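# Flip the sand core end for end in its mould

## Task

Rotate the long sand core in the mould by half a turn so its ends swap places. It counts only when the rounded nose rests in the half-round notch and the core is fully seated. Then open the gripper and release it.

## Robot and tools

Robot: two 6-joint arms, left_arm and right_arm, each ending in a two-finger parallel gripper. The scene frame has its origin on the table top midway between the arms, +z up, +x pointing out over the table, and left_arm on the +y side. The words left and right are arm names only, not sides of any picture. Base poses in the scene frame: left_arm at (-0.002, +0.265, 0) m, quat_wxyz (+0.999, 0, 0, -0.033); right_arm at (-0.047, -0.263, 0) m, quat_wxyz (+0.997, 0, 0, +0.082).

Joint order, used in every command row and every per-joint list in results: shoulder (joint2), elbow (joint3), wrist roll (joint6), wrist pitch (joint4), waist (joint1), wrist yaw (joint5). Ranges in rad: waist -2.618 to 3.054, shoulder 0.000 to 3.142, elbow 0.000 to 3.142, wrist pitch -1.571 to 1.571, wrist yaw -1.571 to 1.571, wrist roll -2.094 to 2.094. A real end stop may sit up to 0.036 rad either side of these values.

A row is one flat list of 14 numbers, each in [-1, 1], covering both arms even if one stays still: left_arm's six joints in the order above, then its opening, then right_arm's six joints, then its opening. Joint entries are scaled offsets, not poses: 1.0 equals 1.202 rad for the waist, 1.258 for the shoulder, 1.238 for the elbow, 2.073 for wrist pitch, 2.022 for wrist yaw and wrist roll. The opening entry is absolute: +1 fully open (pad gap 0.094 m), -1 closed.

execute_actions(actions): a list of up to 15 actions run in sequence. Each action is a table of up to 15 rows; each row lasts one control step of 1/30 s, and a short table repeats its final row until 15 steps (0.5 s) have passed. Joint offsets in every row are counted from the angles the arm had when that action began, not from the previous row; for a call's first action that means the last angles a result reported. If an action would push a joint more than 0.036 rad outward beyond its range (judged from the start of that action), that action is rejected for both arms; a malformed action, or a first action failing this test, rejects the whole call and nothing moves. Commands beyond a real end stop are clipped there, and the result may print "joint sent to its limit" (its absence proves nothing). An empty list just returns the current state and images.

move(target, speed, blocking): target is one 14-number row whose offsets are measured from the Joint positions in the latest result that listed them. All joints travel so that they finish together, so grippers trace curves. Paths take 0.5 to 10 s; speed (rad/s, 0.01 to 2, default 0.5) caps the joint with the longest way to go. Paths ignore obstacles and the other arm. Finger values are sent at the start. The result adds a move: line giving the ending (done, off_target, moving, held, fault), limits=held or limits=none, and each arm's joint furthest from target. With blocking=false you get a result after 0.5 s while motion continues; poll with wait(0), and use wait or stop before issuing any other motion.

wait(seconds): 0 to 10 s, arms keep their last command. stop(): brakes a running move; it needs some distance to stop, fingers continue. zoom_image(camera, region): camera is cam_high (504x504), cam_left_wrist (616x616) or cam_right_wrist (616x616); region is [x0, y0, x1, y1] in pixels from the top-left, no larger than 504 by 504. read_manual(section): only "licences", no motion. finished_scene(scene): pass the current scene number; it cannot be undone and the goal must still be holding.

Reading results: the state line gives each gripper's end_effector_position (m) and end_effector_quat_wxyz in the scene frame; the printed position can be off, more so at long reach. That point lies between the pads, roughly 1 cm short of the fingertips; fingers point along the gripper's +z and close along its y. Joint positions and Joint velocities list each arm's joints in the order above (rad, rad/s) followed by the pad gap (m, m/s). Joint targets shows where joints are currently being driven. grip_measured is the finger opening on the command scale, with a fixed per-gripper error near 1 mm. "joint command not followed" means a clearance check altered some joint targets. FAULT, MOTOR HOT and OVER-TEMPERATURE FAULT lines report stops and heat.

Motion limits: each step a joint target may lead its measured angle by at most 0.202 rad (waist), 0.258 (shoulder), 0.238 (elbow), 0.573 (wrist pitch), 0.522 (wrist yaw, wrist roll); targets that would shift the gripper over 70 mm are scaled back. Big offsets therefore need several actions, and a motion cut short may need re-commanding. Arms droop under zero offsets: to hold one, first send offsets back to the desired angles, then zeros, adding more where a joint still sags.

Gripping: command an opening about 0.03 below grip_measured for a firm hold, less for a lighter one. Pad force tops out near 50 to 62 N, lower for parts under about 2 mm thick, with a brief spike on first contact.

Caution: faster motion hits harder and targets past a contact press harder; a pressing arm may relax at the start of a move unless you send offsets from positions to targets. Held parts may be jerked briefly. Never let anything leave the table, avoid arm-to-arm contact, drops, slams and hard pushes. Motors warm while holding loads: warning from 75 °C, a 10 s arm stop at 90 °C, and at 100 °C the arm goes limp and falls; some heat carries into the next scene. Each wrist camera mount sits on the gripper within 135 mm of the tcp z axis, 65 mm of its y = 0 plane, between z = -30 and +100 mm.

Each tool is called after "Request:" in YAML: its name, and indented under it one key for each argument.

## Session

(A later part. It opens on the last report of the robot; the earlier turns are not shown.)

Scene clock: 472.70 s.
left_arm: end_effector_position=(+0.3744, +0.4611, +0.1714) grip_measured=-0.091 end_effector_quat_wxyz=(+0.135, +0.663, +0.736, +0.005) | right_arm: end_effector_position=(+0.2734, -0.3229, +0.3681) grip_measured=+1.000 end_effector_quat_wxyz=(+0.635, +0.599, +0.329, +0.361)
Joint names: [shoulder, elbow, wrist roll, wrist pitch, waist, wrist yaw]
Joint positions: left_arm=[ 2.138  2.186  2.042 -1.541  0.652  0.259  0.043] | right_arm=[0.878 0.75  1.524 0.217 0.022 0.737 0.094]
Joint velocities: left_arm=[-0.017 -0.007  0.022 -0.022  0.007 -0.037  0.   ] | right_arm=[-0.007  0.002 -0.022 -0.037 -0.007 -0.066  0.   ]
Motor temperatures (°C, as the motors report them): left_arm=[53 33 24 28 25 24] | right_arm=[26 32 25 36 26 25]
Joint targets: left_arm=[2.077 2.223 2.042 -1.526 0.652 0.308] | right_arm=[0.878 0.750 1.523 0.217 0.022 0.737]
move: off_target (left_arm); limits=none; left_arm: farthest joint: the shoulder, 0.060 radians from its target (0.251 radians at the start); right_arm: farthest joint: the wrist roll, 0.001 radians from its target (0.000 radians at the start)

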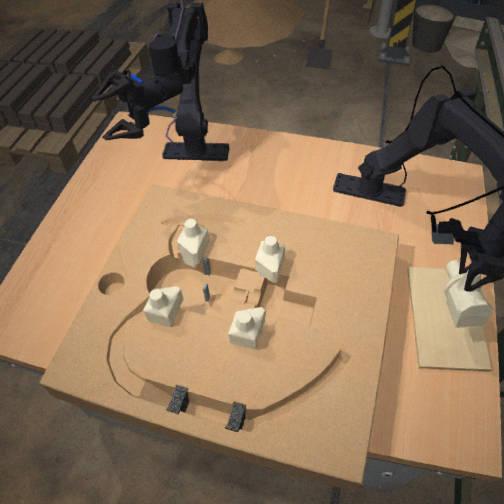

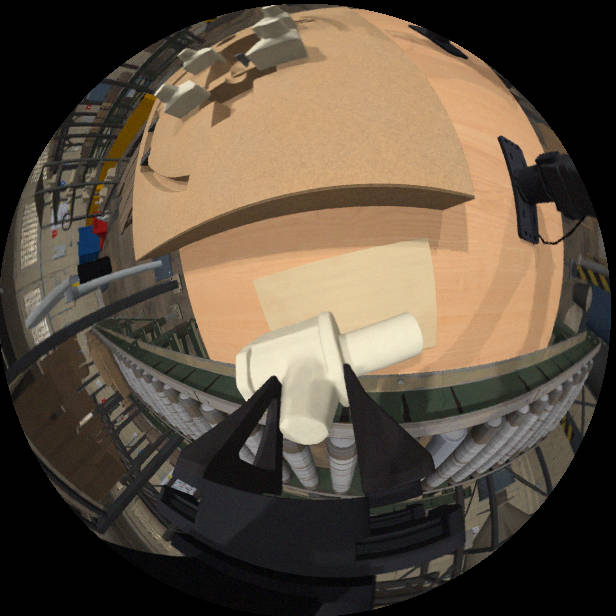

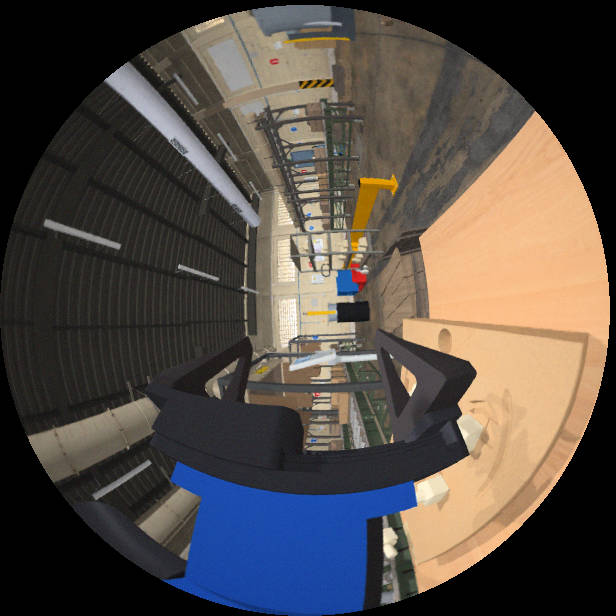

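Request:
move:
  target: [-0.07,0.14,-0.91,0.06,0,-0.125,-0.14,0,0,0,0,0,0,1]
  speed: 0.7

Request:
move:
  target: [-0.045,0.045,-0.11,0.02,-0.62,-0.01,-0.14,0,0,0,0,0,0,1]
  speed: 0.35

Scene clock: 491.57 s.
left_arm: end_effector_position=(+0.3780, +0.5153, +0.2085) grip_measured=-0.091 end_effector_quat_wxyz=(+0.130, -0.184, +0.973, +0.048) | right_arm: end_effector_position=(+0.2734, -0.3229, +0.3681) grip_measured=+1.000 end_effector_quat_wxyz=(+0.635, +0.599, +0.329, +0.361)
Joint names: [shoulder, elbow, wrist roll, wrist pitch, waist, wrist yaw]
Joint positions: left_arm=[ 2.118  2.301  0.21  -1.476  0.652  0.013  0.043] | right_arm=[0.878 0.75  1.526 0.217 0.022 0.737 0.094]
Joint velocities: left_arm=[ 0.007  0.002  0.037  0.066 -0.007 -0.022 -0.001] | right_arm=[ 0.022 -0.017 -0.007 -0.051 -0.022 -0.007  0.   ]
Motor temperatures (°C, as the motors report them): left_arm=[58 36 24 28 25 24] | right_arm=[26 32 25 36 26 25]
Joint targets: left_arm=[2.049 2.360 0.202 -1.417 0.652 0.006] | right_arm=[0.878 0.750 1.524 0.217 0.022 0.737]
move: off_target (left_arm); limits=none; left_arm: farthest joint: the shoulder, 0.068 radians from its target (0.088 radians at the start); right_arm: farthest joint: the wrist roll, 0.002 radians from its target (0.000 radians at the start)

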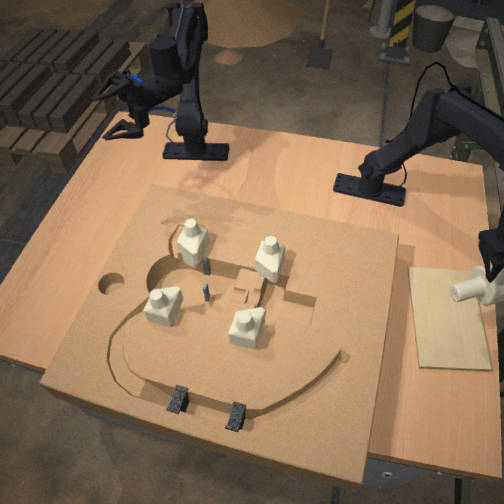

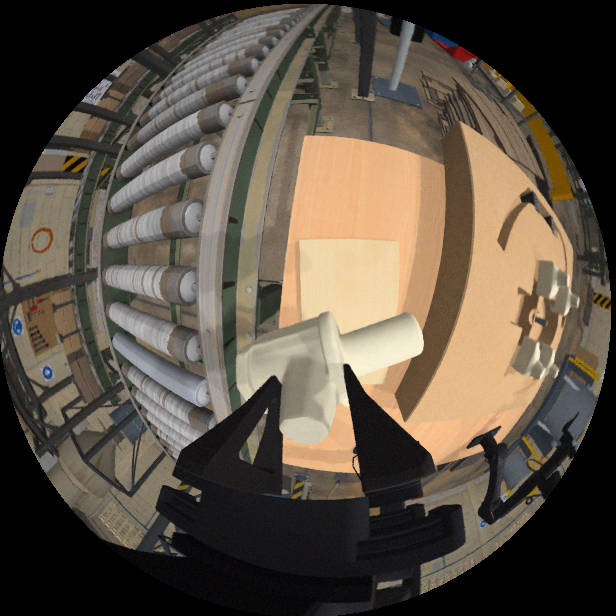

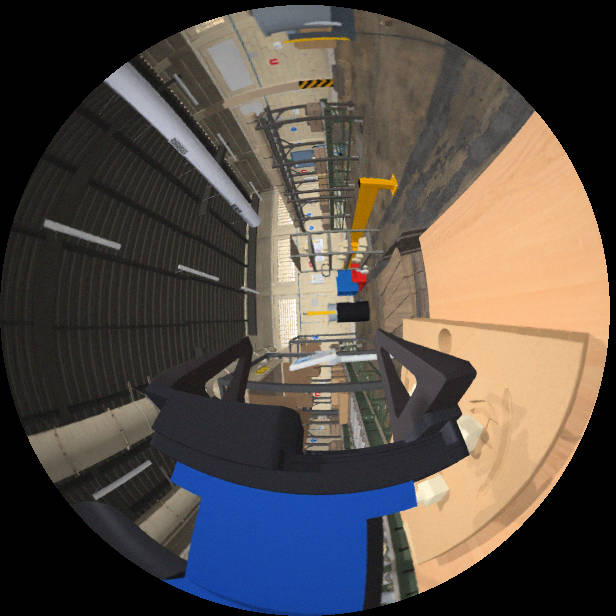

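Scene clock: 494.23 s.
left_arm: end_effector_position=(+0.4449, +0.1909, +0.2017) grip_measured=-0.091 end_effector_quat_wxyz=(+0.124, +0.081, +0.989, -0.011) | right_arm: end_effector_position=(+0.2734, -0.3229, +0.3681) grip_measured=+1.000 end_effector_quat_wxyz=(+0.634, +0.599, +0.328, +0.361)
Joint names: [shoulder, elbow, wrist roll, wrist pitch, waist, wrist yaw]
Joint positions: left_arm=[ 2.132  2.301 -0.003 -1.489 -0.099  0.001  0.043] | right_arm=[0.878 0.75  1.527 0.217 0.022 0.737 0.094]
Joint velocities: left_arm=[-0.017 -0.002 -0.007 -0.007 -0.012  0.007 -0.   ] | right_arm=[ 0.002  0.012 -0.022 -0.007  0.012 -0.095  0.   ]
Motor temperatures (°C, as the motors report them): left_arm=[58 36 24 29 25 24] | right_arm=[26 32 25 36 26 25]
Joint targets: left_arm=[2.062 2.356 -0.012 -1.435 -0.094 -0.007] | right_arm=[0.878 0.750 1.526 0.217 0.022 0.737]
move: off_target (left_arm); limits=none; left_arm: farthest joint: the shoulder, 0.070 radians from its target (0.057 radians at the start); right_arm: farthest joint: the wrist roll, 0.001 radians from its target (0.000 radians at the start)

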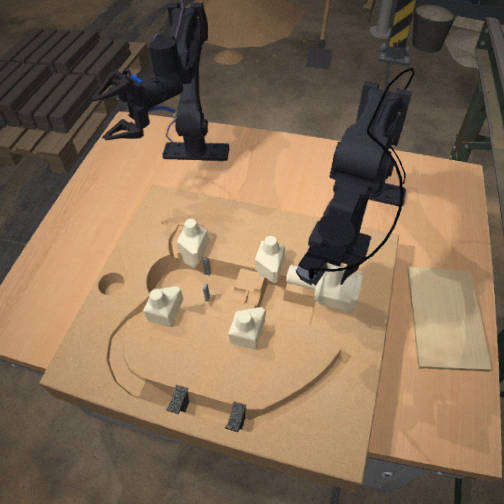

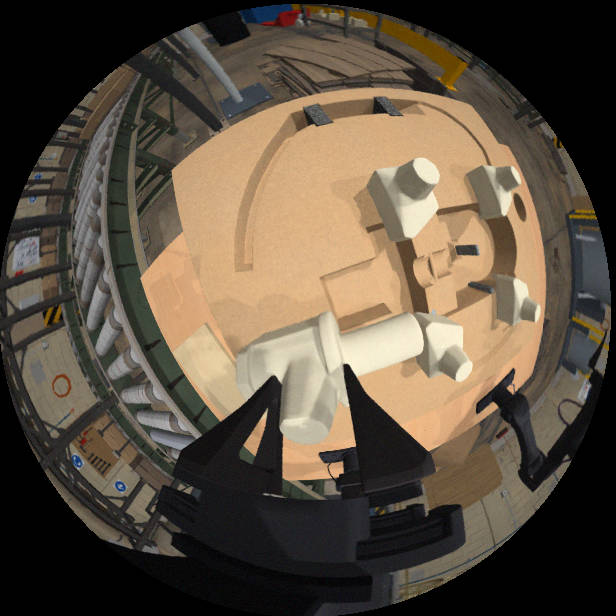

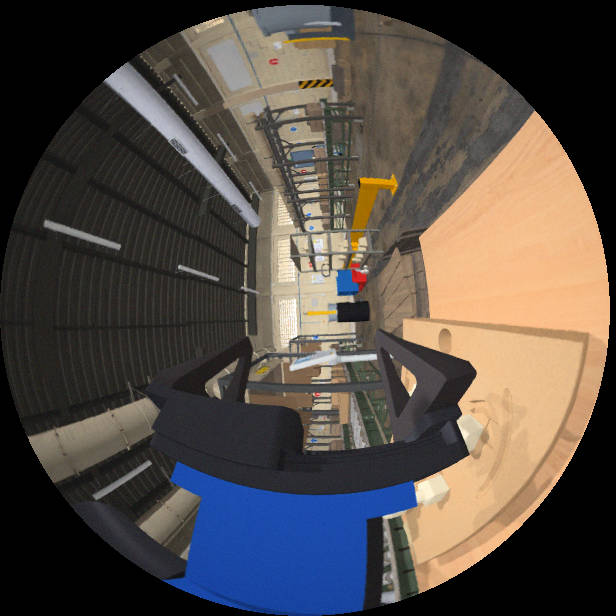

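Request:
zoom_image:
  camera: "cam_left_wrist"
  region: [300, 210, 500, 390]

Region (300, 210, 500, 390) of cam_left_wrist's 616x616 image, scaled by 2.520, with more detail than that image has; it fills the top 454 rows of this view, and the rest is white.

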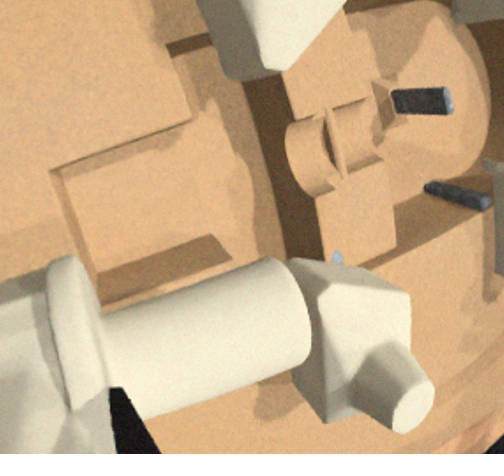

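Request:
move:
  target: [0.02,0.07,-0.035,0.078,-0.06,-0.02,-0.14,0,0,0,0,0,0,1]
  speed: 0.12

Scene clock: 518.23 s.
left_arm: end_effector_position=(+0.4707, +0.1597, +0.1896) grip_measured=-0.091 end_effector_quat_wxyz=(+0.156, +0.079, +0.984, -0.010) | right_arm: end_effector_position=(+0.2734, -0.3229, +0.3681) grip_measured=+1.000 end_effector_quat_wxyz=(+0.634, +0.599, +0.328, +0.362)
Joint names: [shoulder, elbow, wrist roll, wrist pitch, waist, wrist yaw]
Joint positions: left_arm=[ 2.191  2.326 -0.066 -1.393 -0.164 -0.027  0.043] | right_arm=[0.878 0.75  1.528 0.217 0.022 0.737 0.094]
Joint velocities: left_arm=[-0.002  0.002 -0.125 -0.051  0.017  0.037  0.001] | right_arm=[-0.002 -0.007 -0.066 -0.037 -0.007  0.022  0.   ]
Motor temperatures (°C, as the motors report them): left_arm=[61 38 24 30 25 24] | right_arm=[26 32 25 36 26 25]
Joint targets: left_arm=[2.157 2.387 -0.074 -1.327 -0.172 -0.040] | right_arm=[0.878 0.750 1.527 0.217 0.022 0.737]
move: off_target (left_arm); limits=none; left_arm: farthest joint: the wrist pitch, 0.065 radians from its target (0.162 radians at the start); right_arm: farthest joint: the wrist roll, 0.001 radians from its target (0.000 radians at the start)

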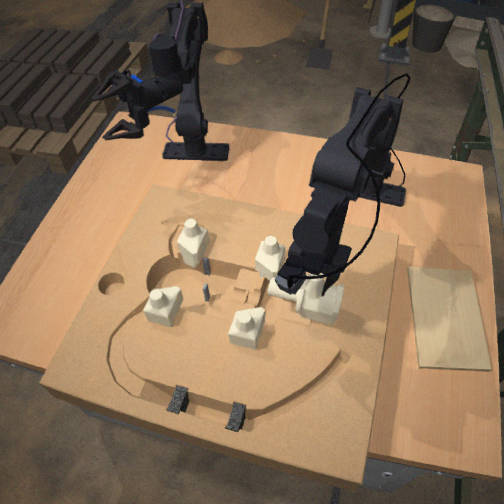

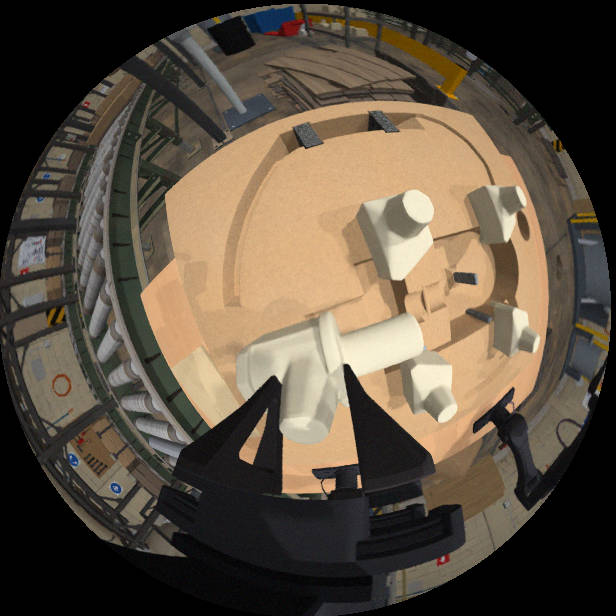

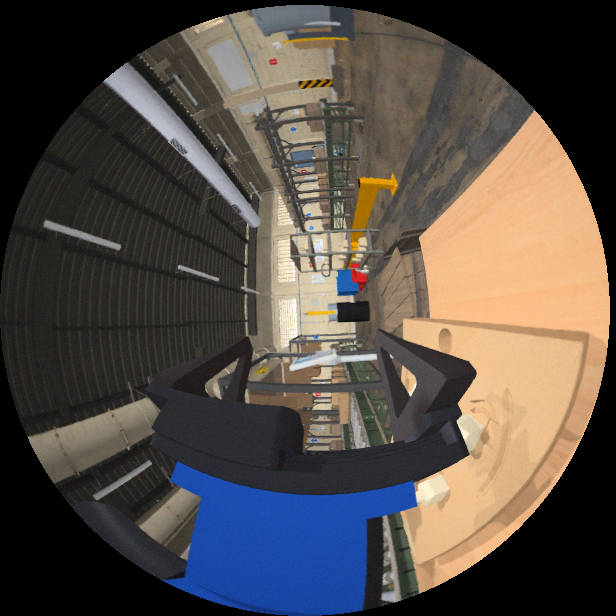

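Request:
move:
  target: [-0.068,-0.078,-0.036,0.068,-0.07,-0.01,-0.14,0,0,0,0,0,0,1]
  speed: 0.1

Request:
zoom_image:
  camera: "cam_high"
  region: [210, 230, 370, 350]

Request:
zoom_image:
  camera: "cam_left_wrist"
  region: [220, 250, 480, 430]

Scene clock: 532.40 s.
left_arm: end_effector_position=(+0.4632, +0.1327, +0.1701) grip_measured=-0.091 end_effector_quat_wxyz=(+0.151, +0.084, +0.985, +0.002) | right_arm: end_effector_position=(+0.2734, -0.3229, +0.3681) grip_measured=+1.000 end_effector_quat_wxyz=(+0.634, +0.600, +0.328, +0.362)
Joint names: [shoulder, elbow, wrist roll, wrist pitch, waist, wrist yaw]
Joint positions: left_arm=[ 2.175  2.222 -0.124 -1.324 -0.238 -0.068  0.043] | right_arm=[0.878 0.75  1.529 0.217 0.022 0.737 0.094]
Joint velocities: left_arm=[-0.002 -0.002  0.037  0.037  0.012 -0.022 -0.001] | right_arm=[ 0.007  0.007  0.037 -0.022 -0.022 -0.081  0.   ]
Motor temperatures (°C, as the motors report them): left_arm=[60 39 24 31 25 24] | right_arm=[26 32 25 36 26 25]
Joint targets: left_arm=[2.105 2.230 -0.139 -1.252 -0.248 -0.047] | right_arm=[0.878 0.750 1.528 0.217 0.022 0.737]
move: off_target (left_arm); limits=none; left_arm: farthest joint: the wrist pitch, 0.072 radians from its target (0.141 radians at the start); right_arm: farthest joint: the wrist roll, 0.001 radians from its target (0.000 radians at the start)

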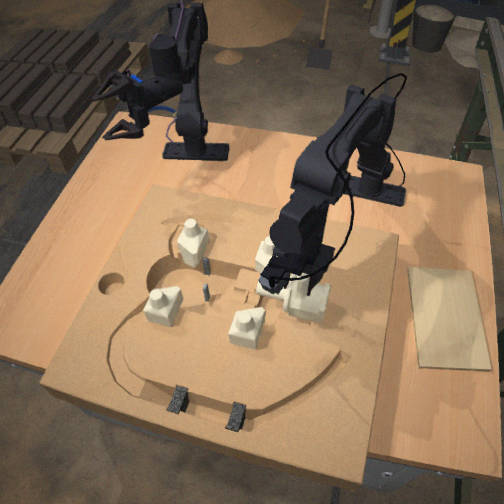

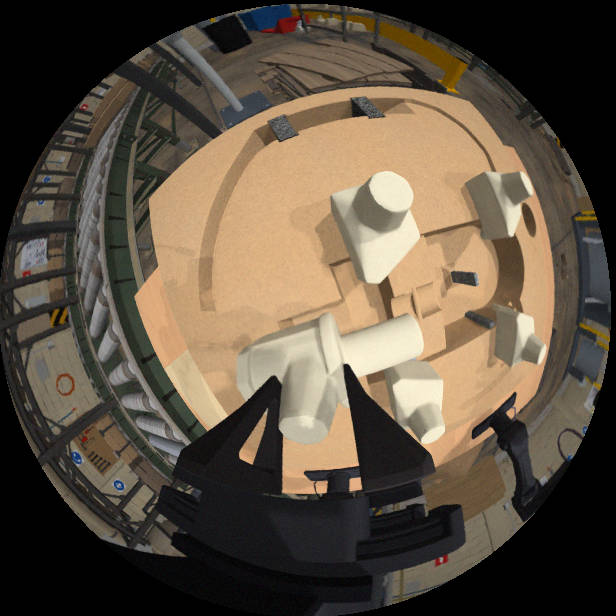

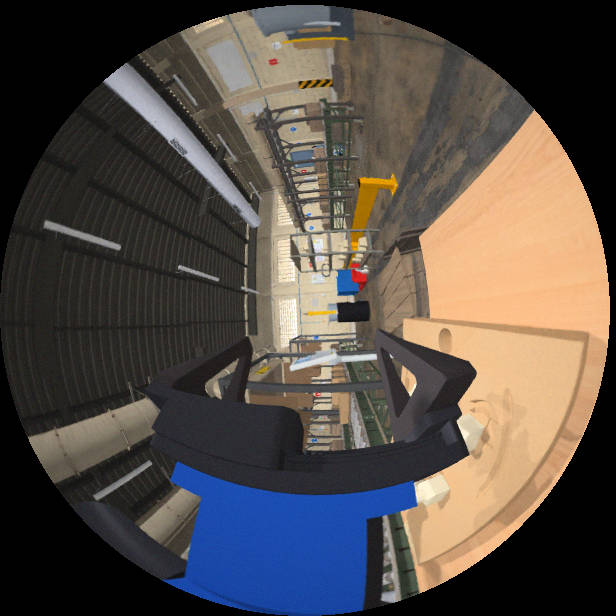

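Region (210, 230, 370, 350) of cam_high's 504x504 image, scaled by 3.150, with more detail than that image has; it fills the top 378 rows of this view, and the rest is white.

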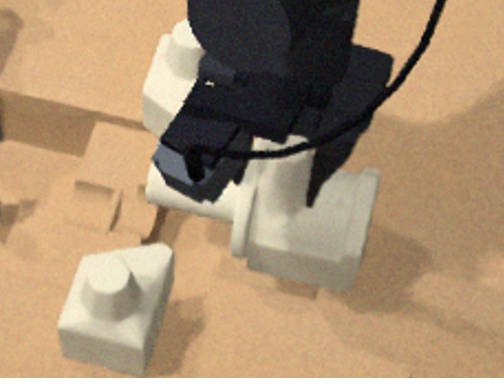

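Region (220, 250, 480, 430) of cam_left_wrist's 616x616 image, scaled by 1.938, with more detail than that image has; it fills the top 349 rows of this view, and the rest is white.

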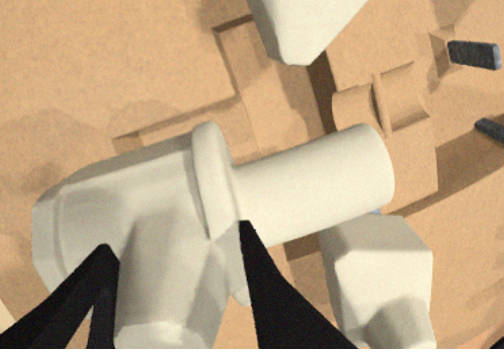

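Request:
move:
  target: [0.065,0.23,-0.005,-0.035,0,0.014,-0.14,0,0,0,0,0,0,1]
  speed: 0.15

Scene clock: 552.07 s.
left_arm: end_effector_position=(+0.4756, +0.1237, +0.1759) grip_measured=-0.091 end_effector_quat_wxyz=(+0.146, +0.085, +0.986, -0.011) | right_arm: end_effector_position=(+0.2734, -0.3229, +0.3681) grip_measured=+1.000 end_effector_quat_wxyz=(+0.634, +0.600, +0.327, +0.362)
Joint names: [shoulder, elbow, wrist roll, wrist pitch, waist, wrist yaw]
Joint positions: left_arm=[ 2.292  2.447 -0.126 -1.435 -0.238 -0.041  0.043] | right_arm=[0.878 0.75  1.53  0.217 0.022 0.737 0.094]
Joint velocities: left_arm=[-0.022 -0.017 -0.022 -0.037 -0.002 -0.022 -0.001] | right_arm=[ 0.017  0.002 -0.037  0.007 -0.007 -0.095  0.   ]
Motor temperatures (°C, as the motors report them): left_arm=[64 37 24 31 25 24] | right_arm=[26 32 25 36 26 25]
Joint targets: left_arm=[2.257 2.507 -0.134 -1.396 -0.238 -0.040] | right_arm=[0.878 0.750 1.529 0.217 0.022 0.737]
move: off_target (left_arm); limits=none; left_arm: farthest joint: the elbow, 0.060 radians from its target (0.284 radians at the start); right_arm: farthest joint: the wrist roll, 0.001 radians from its target (0.000 radians at the start)

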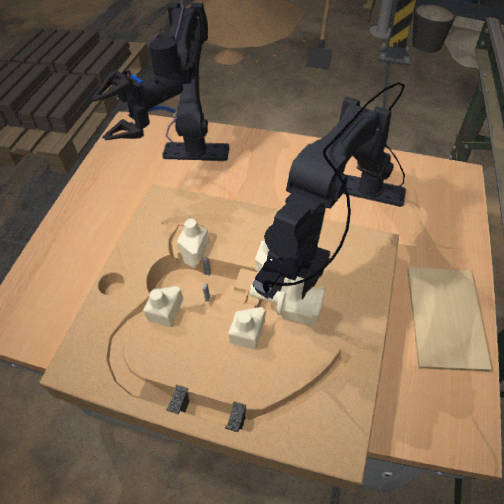

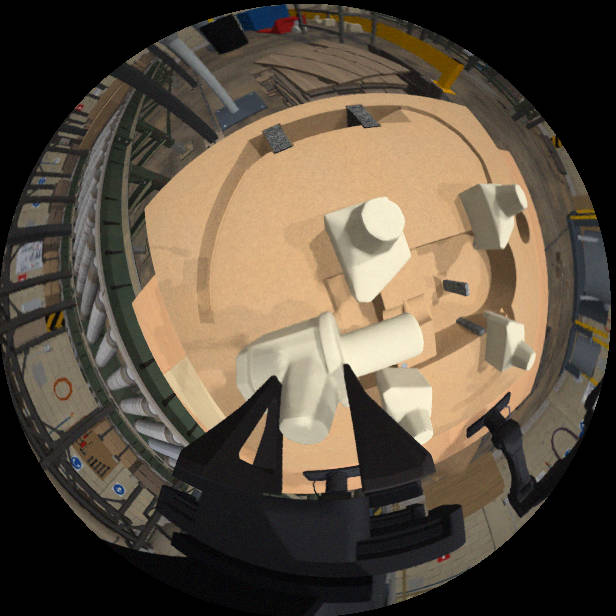

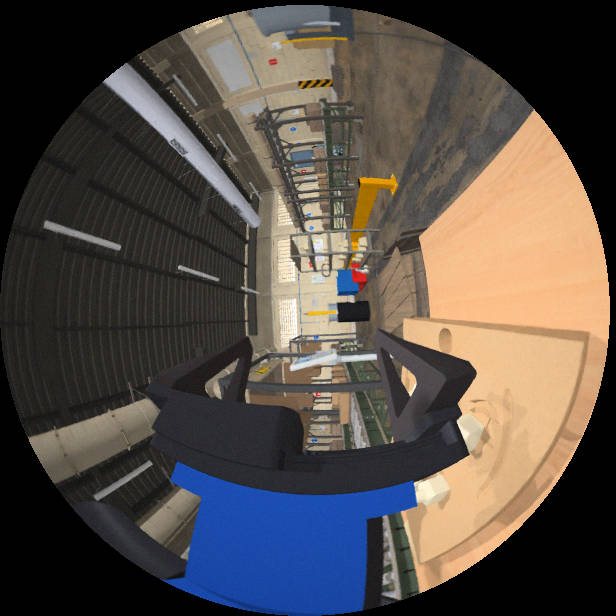

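Request:
move:
  target: [-0.028,0.048,-0.02,0.045,-0.036,0,-0.14,0,0,0,0,0,0,1]
  speed: 0.08

Request:
zoom_image:
  camera: "cam_high"
  region: [210, 230, 370, 350]

Request:
zoom_image:
  camera: "cam_left_wrist"
  region: [220, 250, 480, 430]

Scene clock: 560.87 s.
left_arm: end_effector_position=(+0.4749, +0.1202, +0.1706) grip_measured=-0.091 end_effector_quat_wxyz=(+0.143, +0.078, +0.987, +0.005) | right_arm: end_effector_position=(+0.2734, -0.3229, +0.3681) grip_measured=+1.000 end_effector_quat_wxyz=(+0.634, +0.600, +0.327, +0.363)
Joint names: [shoulder, elbow, wrist roll, wrist pitch, waist, wrist yaw]
Joint positions: left_arm=[ 2.304  2.447 -0.157 -1.436 -0.258 -0.079  0.043] | right_arm=[0.878 0.75  1.531 0.217 0.022 0.737 0.094]
Joint velocities: left_arm=[-0.002 -0.007 -0.022  0.007 -0.002 -0.007 -0.   ] | right_arm=[-0.002  0.007  0.022 -0.007 -0.007  0.051  0.   ]
Motor temperatures (°C, as the motors report them): left_arm=[63 38 24 31 25 24] | right_arm=[26 32 25 36 26 25]
Joint targets: left_arm=[2.257 2.507 -0.167 -1.342 -0.281 -0.041] | right_arm=[0.878 0.750 1.530 0.217 0.022 0.737]
move: off_target (left_arm); limits=none; left_arm: farthest joint: the wrist pitch, 0.095 radians from its target (0.093 radians at the start); right_arm: farthest joint: the wrist roll, 0.001 radians from its target (0.000 radians at the start)

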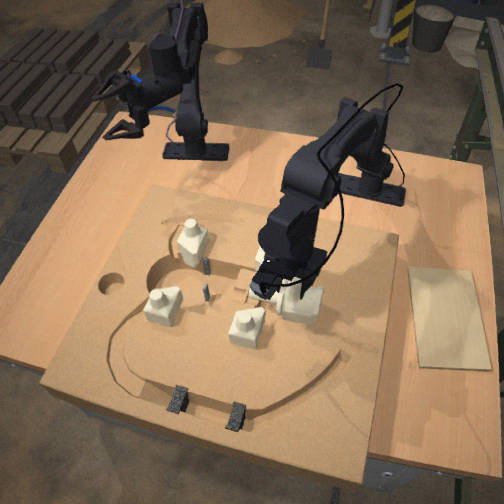

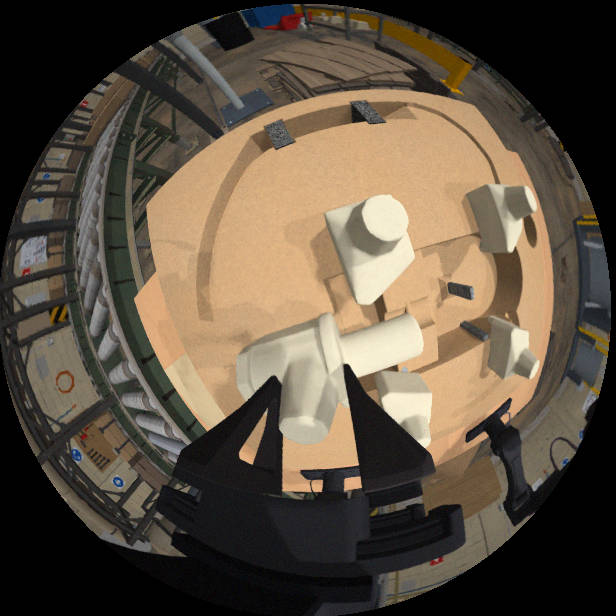

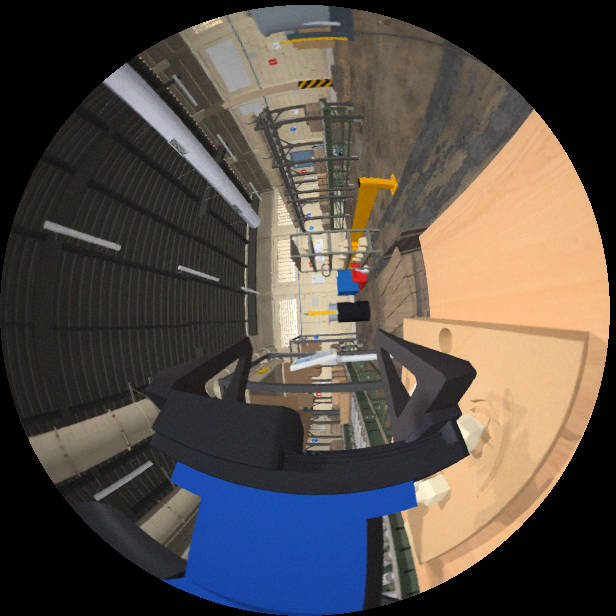

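Region (210, 230, 370, 350) of cam_high's 504x504 image, scaled by 3.150, with more detail than that image has; it fills the top 378 rows of this view, and the rest is white.

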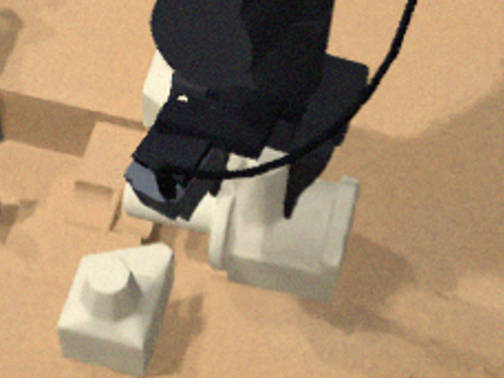

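Region (220, 250, 480, 430) of cam_left_wrist's 616x616 image, scaled by 1.938, with more detail than that image has; it fills the top 349 rows of this view, and the rest is white.

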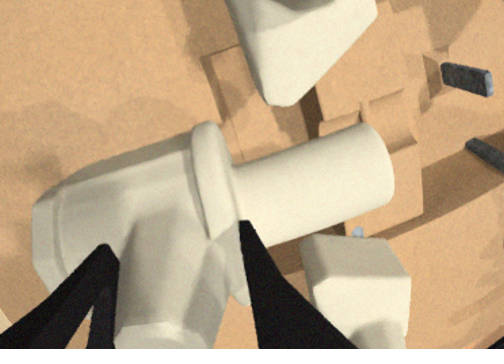

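Request:
move:
  target: [-0.075,0.048,0,0.04,-0.02,0.022,-0.14,0,0,0,0,0,0,1]
  speed: 0.08

Request:
zoom_image:
  camera: "cam_high"
  region: [210, 230, 370, 350]

Request:
zoom_image:
  camera: "cam_left_wrist"
  region: [220, 250, 480, 430]

Scene clock: 576.83 s.
left_arm: end_effector_position=(+0.4719, +0.1023, +0.1821) grip_measured=-0.091 end_effector_quat_wxyz=(+0.157, +0.090, +0.983, -0.023) | right_arm: end_effector_position=(+0.2734, -0.3229, +0.3681) grip_measured=+1.000 end_effector_quat_wxyz=(+0.633, +0.600, +0.327, +0.363)
Joint names: [shoulder, elbow, wrist roll, wrist pitch, waist, wrist yaw]
Joint positions: left_arm=[ 2.282  2.447 -0.157 -1.419 -0.278 -0.033  0.043] | right_arm=[0.878 0.75  1.532 0.217 0.022 0.737 0.094]
Joint velocities: left_arm=[ 0.002 -0.002  0.051 -0.007  0.002 -0.037 -0.002] | right_arm=[-0.002  0.007 -0.051 -0.007  0.002  0.037  0.   ]
Motor temperatures (°C, as the motors report them): left_arm=[65 39 24 32 25 24] | right_arm=[26 32 25 36 26 25]
Joint targets: left_arm=[2.210 2.507 -0.156 -1.353 -0.282 -0.034] | right_arm=[0.878 0.750 1.531 0.217 0.022 0.737]
move: off_target (left_arm); limits=none; left_arm: farthest joint: the shoulder, 0.072 radians from its target (0.095 radians at the start); right_arm: farthest joint: the wrist roll, 0.001 radians from its target (0.000 radians at the start)

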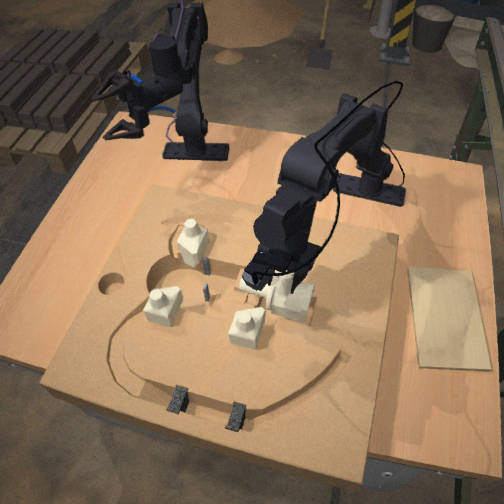

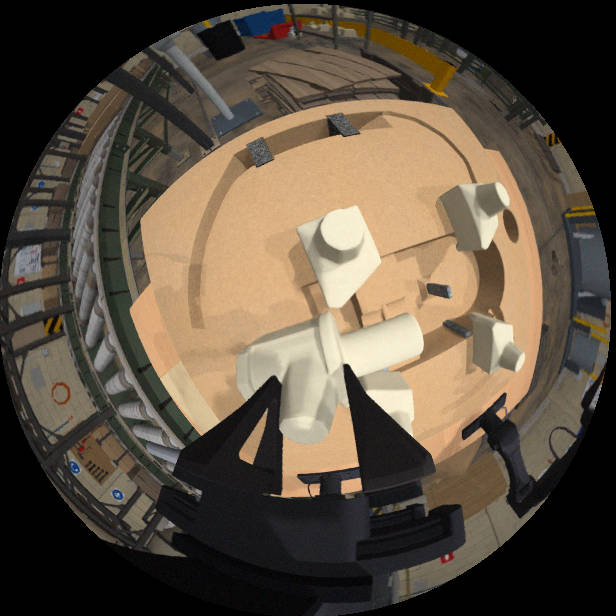

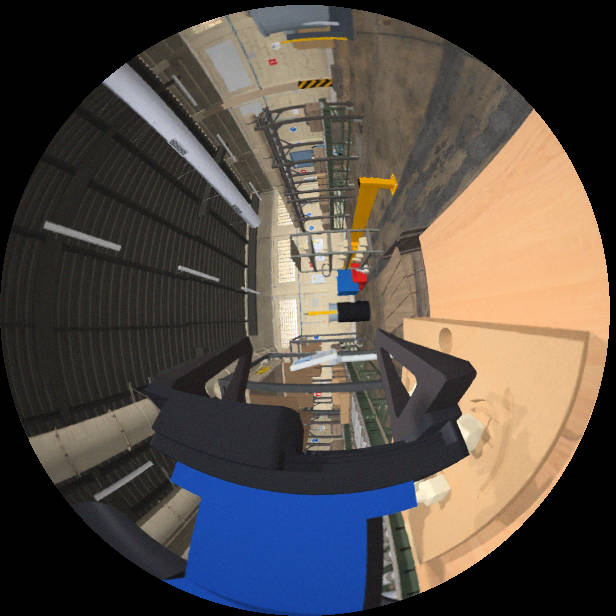

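Region (210, 230, 370, 350) of cam_high's 504x504 image, scaled by 3.150, with more detail than that image has; it fills the top 378 rows of this view, and the rest is white.

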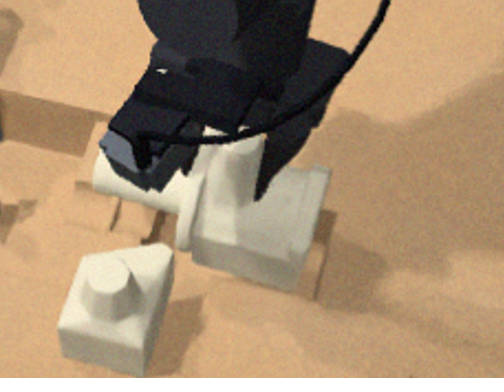

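Region (220, 250, 480, 430) of cam_left_wrist's 616x616 image, scaled by 1.938, with more detail than that image has; it fills the top 349 rows of this view, and the rest is white.

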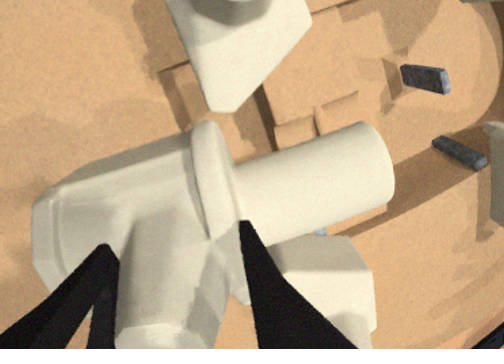

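Request:
move:
  target: [-0.057,0.048,0,0.032,0.022,0,-0.14,0,0,0,0,0,0,1]
  speed: 0.1

Request:
move:
  target: [0.0,0.048,0,0.045,0,0,-0.14,0,0,0,0,0,0,1]
  speed: 0.05

Request:
zoom_image:
  camera: "cam_high"
  region: [210, 230, 370, 350]

Request:
zoom_image:
  camera: "cam_left_wrist"
  region: [220, 250, 480, 430]

Scene clock: 589.70 s.
left_arm: end_effector_position=(+0.4746, +0.1109, +0.1830) grip_measured=-0.091 end_effector_quat_wxyz=(+0.158, +0.081, +0.984, -0.024) | right_arm: end_effector_position=(+0.2734, -0.3229, +0.3681) grip_measured=+1.000 end_effector_quat_wxyz=(+0.633, +0.600, +0.326, +0.364)
Joint names: [shoulder, elbow, wrist roll, wrist pitch, waist, wrist yaw]
Joint positions: left_arm=[ 2.28   2.447 -0.157 -1.419 -0.259 -0.03   0.043] | right_arm=[0.878 0.75  1.534 0.217 0.022 0.737 0.094]
Joint velocities: left_arm=[ 0.007 -0.002  0.007 -0.007 -0.012  0.007  0.002] | right_arm=[ 0.002  0.002 -0.051 -0.051 -0.017 -0.022  0.   ]
Motor temperatures (°C, as the motors report them): left_arm=[69 40 24 32 25 24] | right_arm=[26 32 25 36 26 25]
Joint targets: left_arm=[2.210 2.507 -0.157 -1.353 -0.251 -0.033] | right_arm=[0.878 0.750 1.532 0.217 0.022 0.737]
move: off_target (left_arm); limits=none; left_arm: farthest joint: the shoulder, 0.070 radians from its target (0.071 radians at the start); right_arm: farthest joint: the wrist roll, 0.002 radians from its target (0.000 radians at the start)

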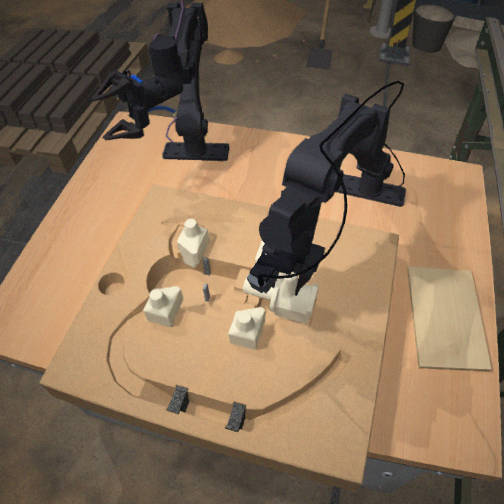

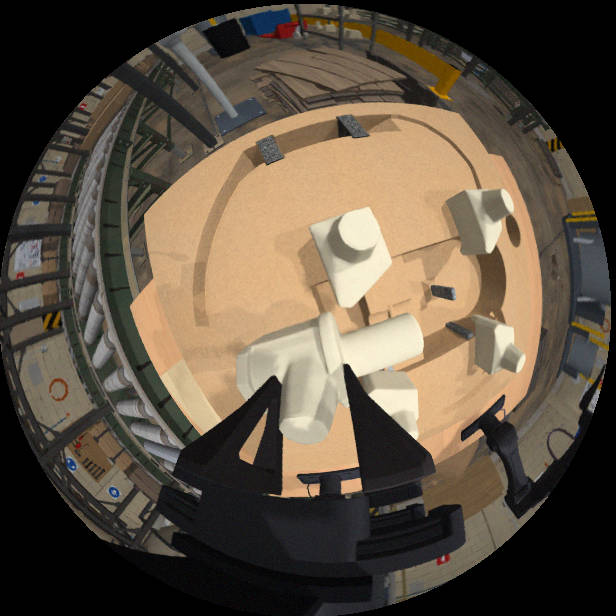

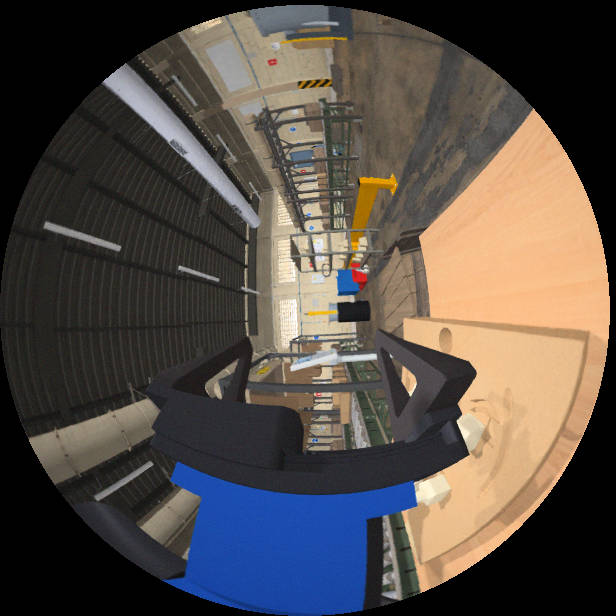

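Scene clock: 591.80 s.
left_arm: end_effector_position=(+0.4744, +0.1099, +0.1626) grip_measured=-0.091 end_effector_quat_wxyz=(+0.134, +0.082, +0.987, -0.017) | right_arm: end_effector_position=(+0.2734, -0.3229, +0.3681) grip_measured=+1.000 end_effector_quat_wxyz=(+0.633, +0.600, +0.326, +0.364)
Joint names: [shoulder, elbow, wrist roll, wrist pitch, waist, wrist yaw]
Joint positions: left_arm=[ 2.321  2.447 -0.157 -1.429 -0.261 -0.032  0.043] | right_arm=[0.878 0.75  1.535 0.217 0.022 0.737 0.094]
Joint velocities: left_arm=[ 0.027 -0.007 -0.037 -0.051 -0.007 -0.022 -0.001] | right_arm=[-0.007 -0.002  0.022 -0.051 -0.012  0.007  0.   ]
Motor temperatures (°C, as the motors report them): left_arm=[68 40 24 32 25 24] | right_arm=[26 32 25 36 26 25]
Joint targets: left_arm=[2.280 2.507 -0.157 -1.326 -0.259 -0.030] | right_arm=[0.878 0.750 1.534 0.217 0.022 0.737]
move: off_target (left_arm); limits=none; left_arm: farthest joint: the wrist pitch, 0.103 radians from its target (0.094 radians at the start); right_arm: farthest joint: the wrist roll, 0.001 radians from its target (0.000 radians at the start)

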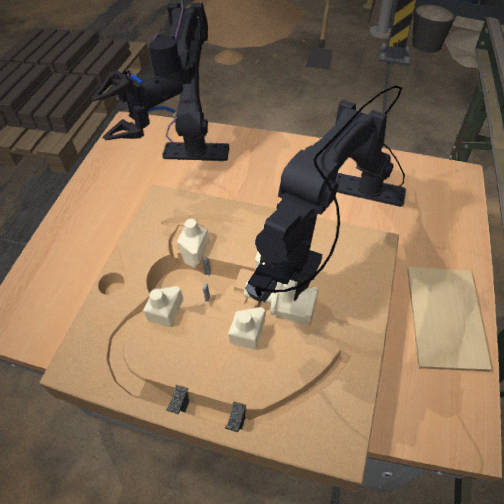

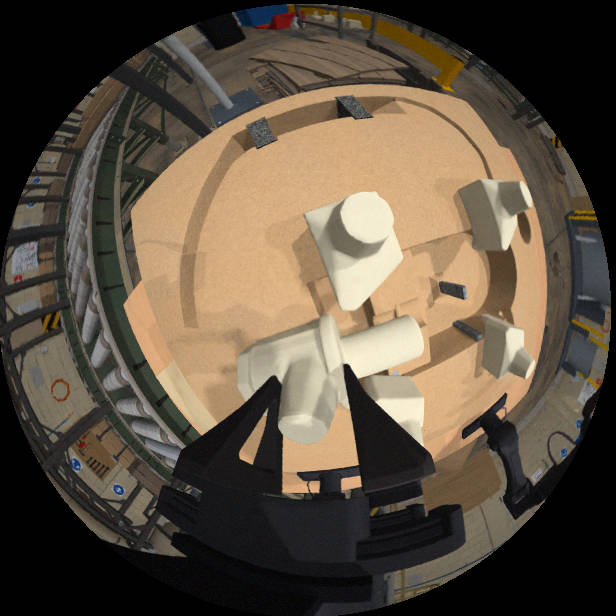

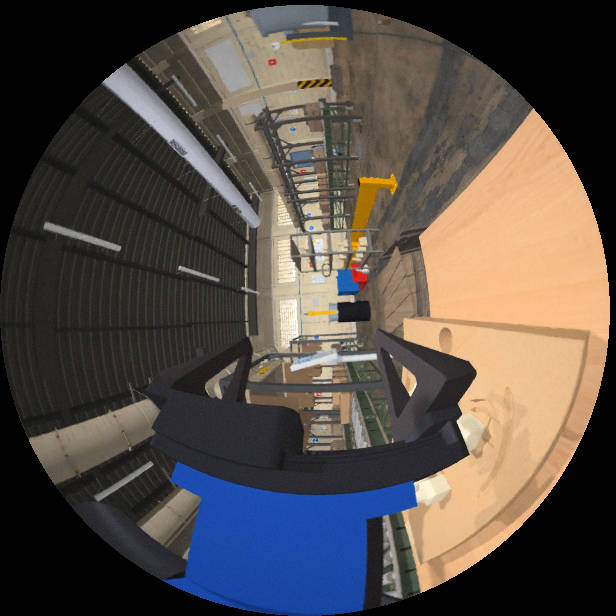

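Region (210, 230, 370, 350) of cam_high's 504x504 image, scaled by 3.150, with more detail than that image has; it fills the top 378 rows of this view, and the rest is white.

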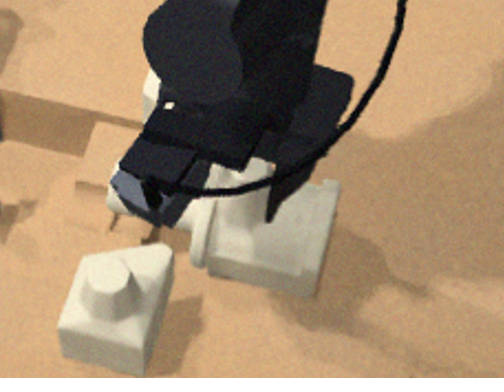

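Region (220, 250, 480, 430) of cam_left_wrist's 616x616 image, scaled by 1.938, with more detail than that image has; it fills the top 349 rows of this view, and the rest is white.

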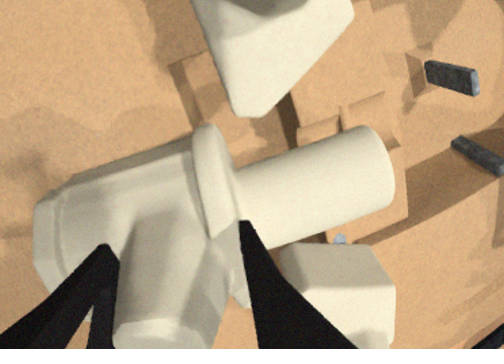

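Request:
move:
  target: [0.01,0.04,0,0.02,0,0,-0.14,0,0,0,0,0,0,1]
  speed: 0.1

Scene clock: 614.50 s.
left_arm: end_effector_position=(+0.4716, +0.1106, +0.1377) grip_measured=-0.091 end_effector_quat_wxyz=(+0.101, +0.083, +0.991, -0.009) | right_arm: end_effector_position=(+0.2734, -0.3229, +0.3681) grip_measured=+1.000 end_effector_quat_wxyz=(+0.633, +0.601, +0.326, +0.364)
Joint names: [shoulder, elbow, wrist roll, wrist pitch, waist, wrist yaw]
Joint positions: left_arm=[ 2.371  2.447 -0.158 -1.447 -0.261 -0.03   0.043] | right_arm=[0.878 0.75  1.536 0.217 0.022 0.737 0.094]
Joint velocities: left_arm=[-0.002  0.007 -0.037  0.066  0.007  0.051  0.   ] | right_arm=[-0.002 -0.002 -0.022 -0.022 -0.002 -0.007  0.   ]
Motor temperatures (°C, as the motors report them): left_arm=[67 41 24 34 25 24] | right_arm=[26 33 25 37 26 25]
Joint targets: left_arm=[2.334 2.497 -0.157 -1.387 -0.261 -0.032] | right_arm=[0.878 0.750 1.535 0.217 0.022 0.737]
move: off_target (left_arm); limits=none; left_arm: farthest joint: the wrist pitch, 0.059 radians from its target (0.041 radians at the start); right_arm: farthest joint: the wrist roll, 0.001 radians from its target (0.000 radians at the start)

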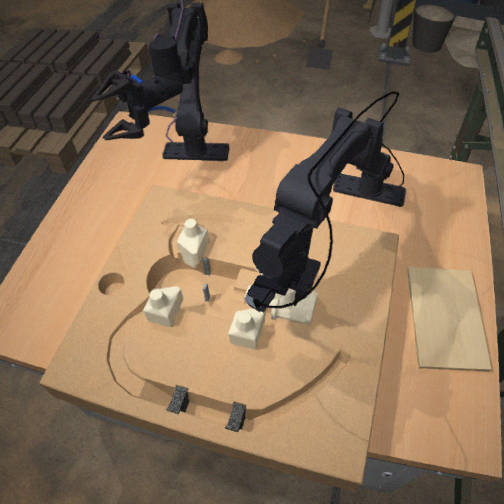

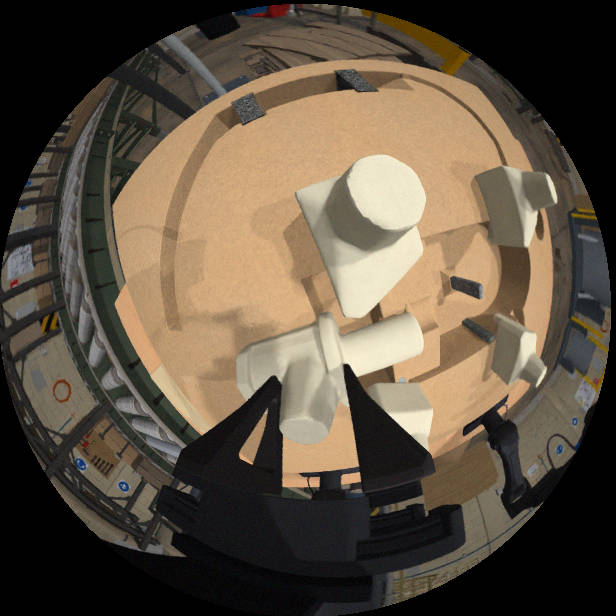

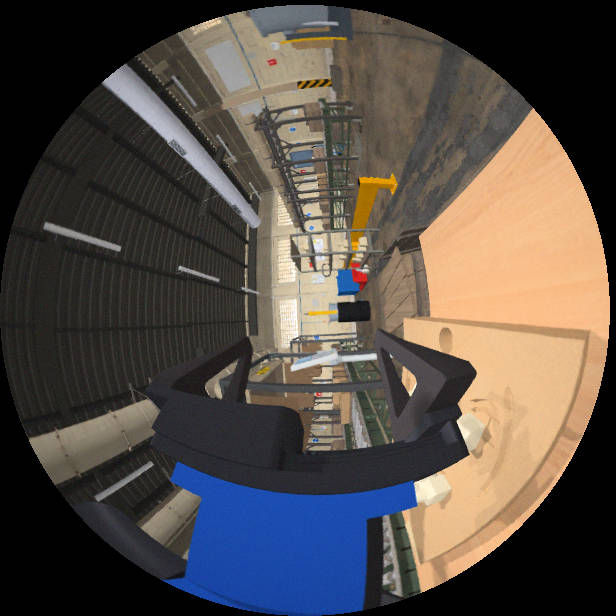

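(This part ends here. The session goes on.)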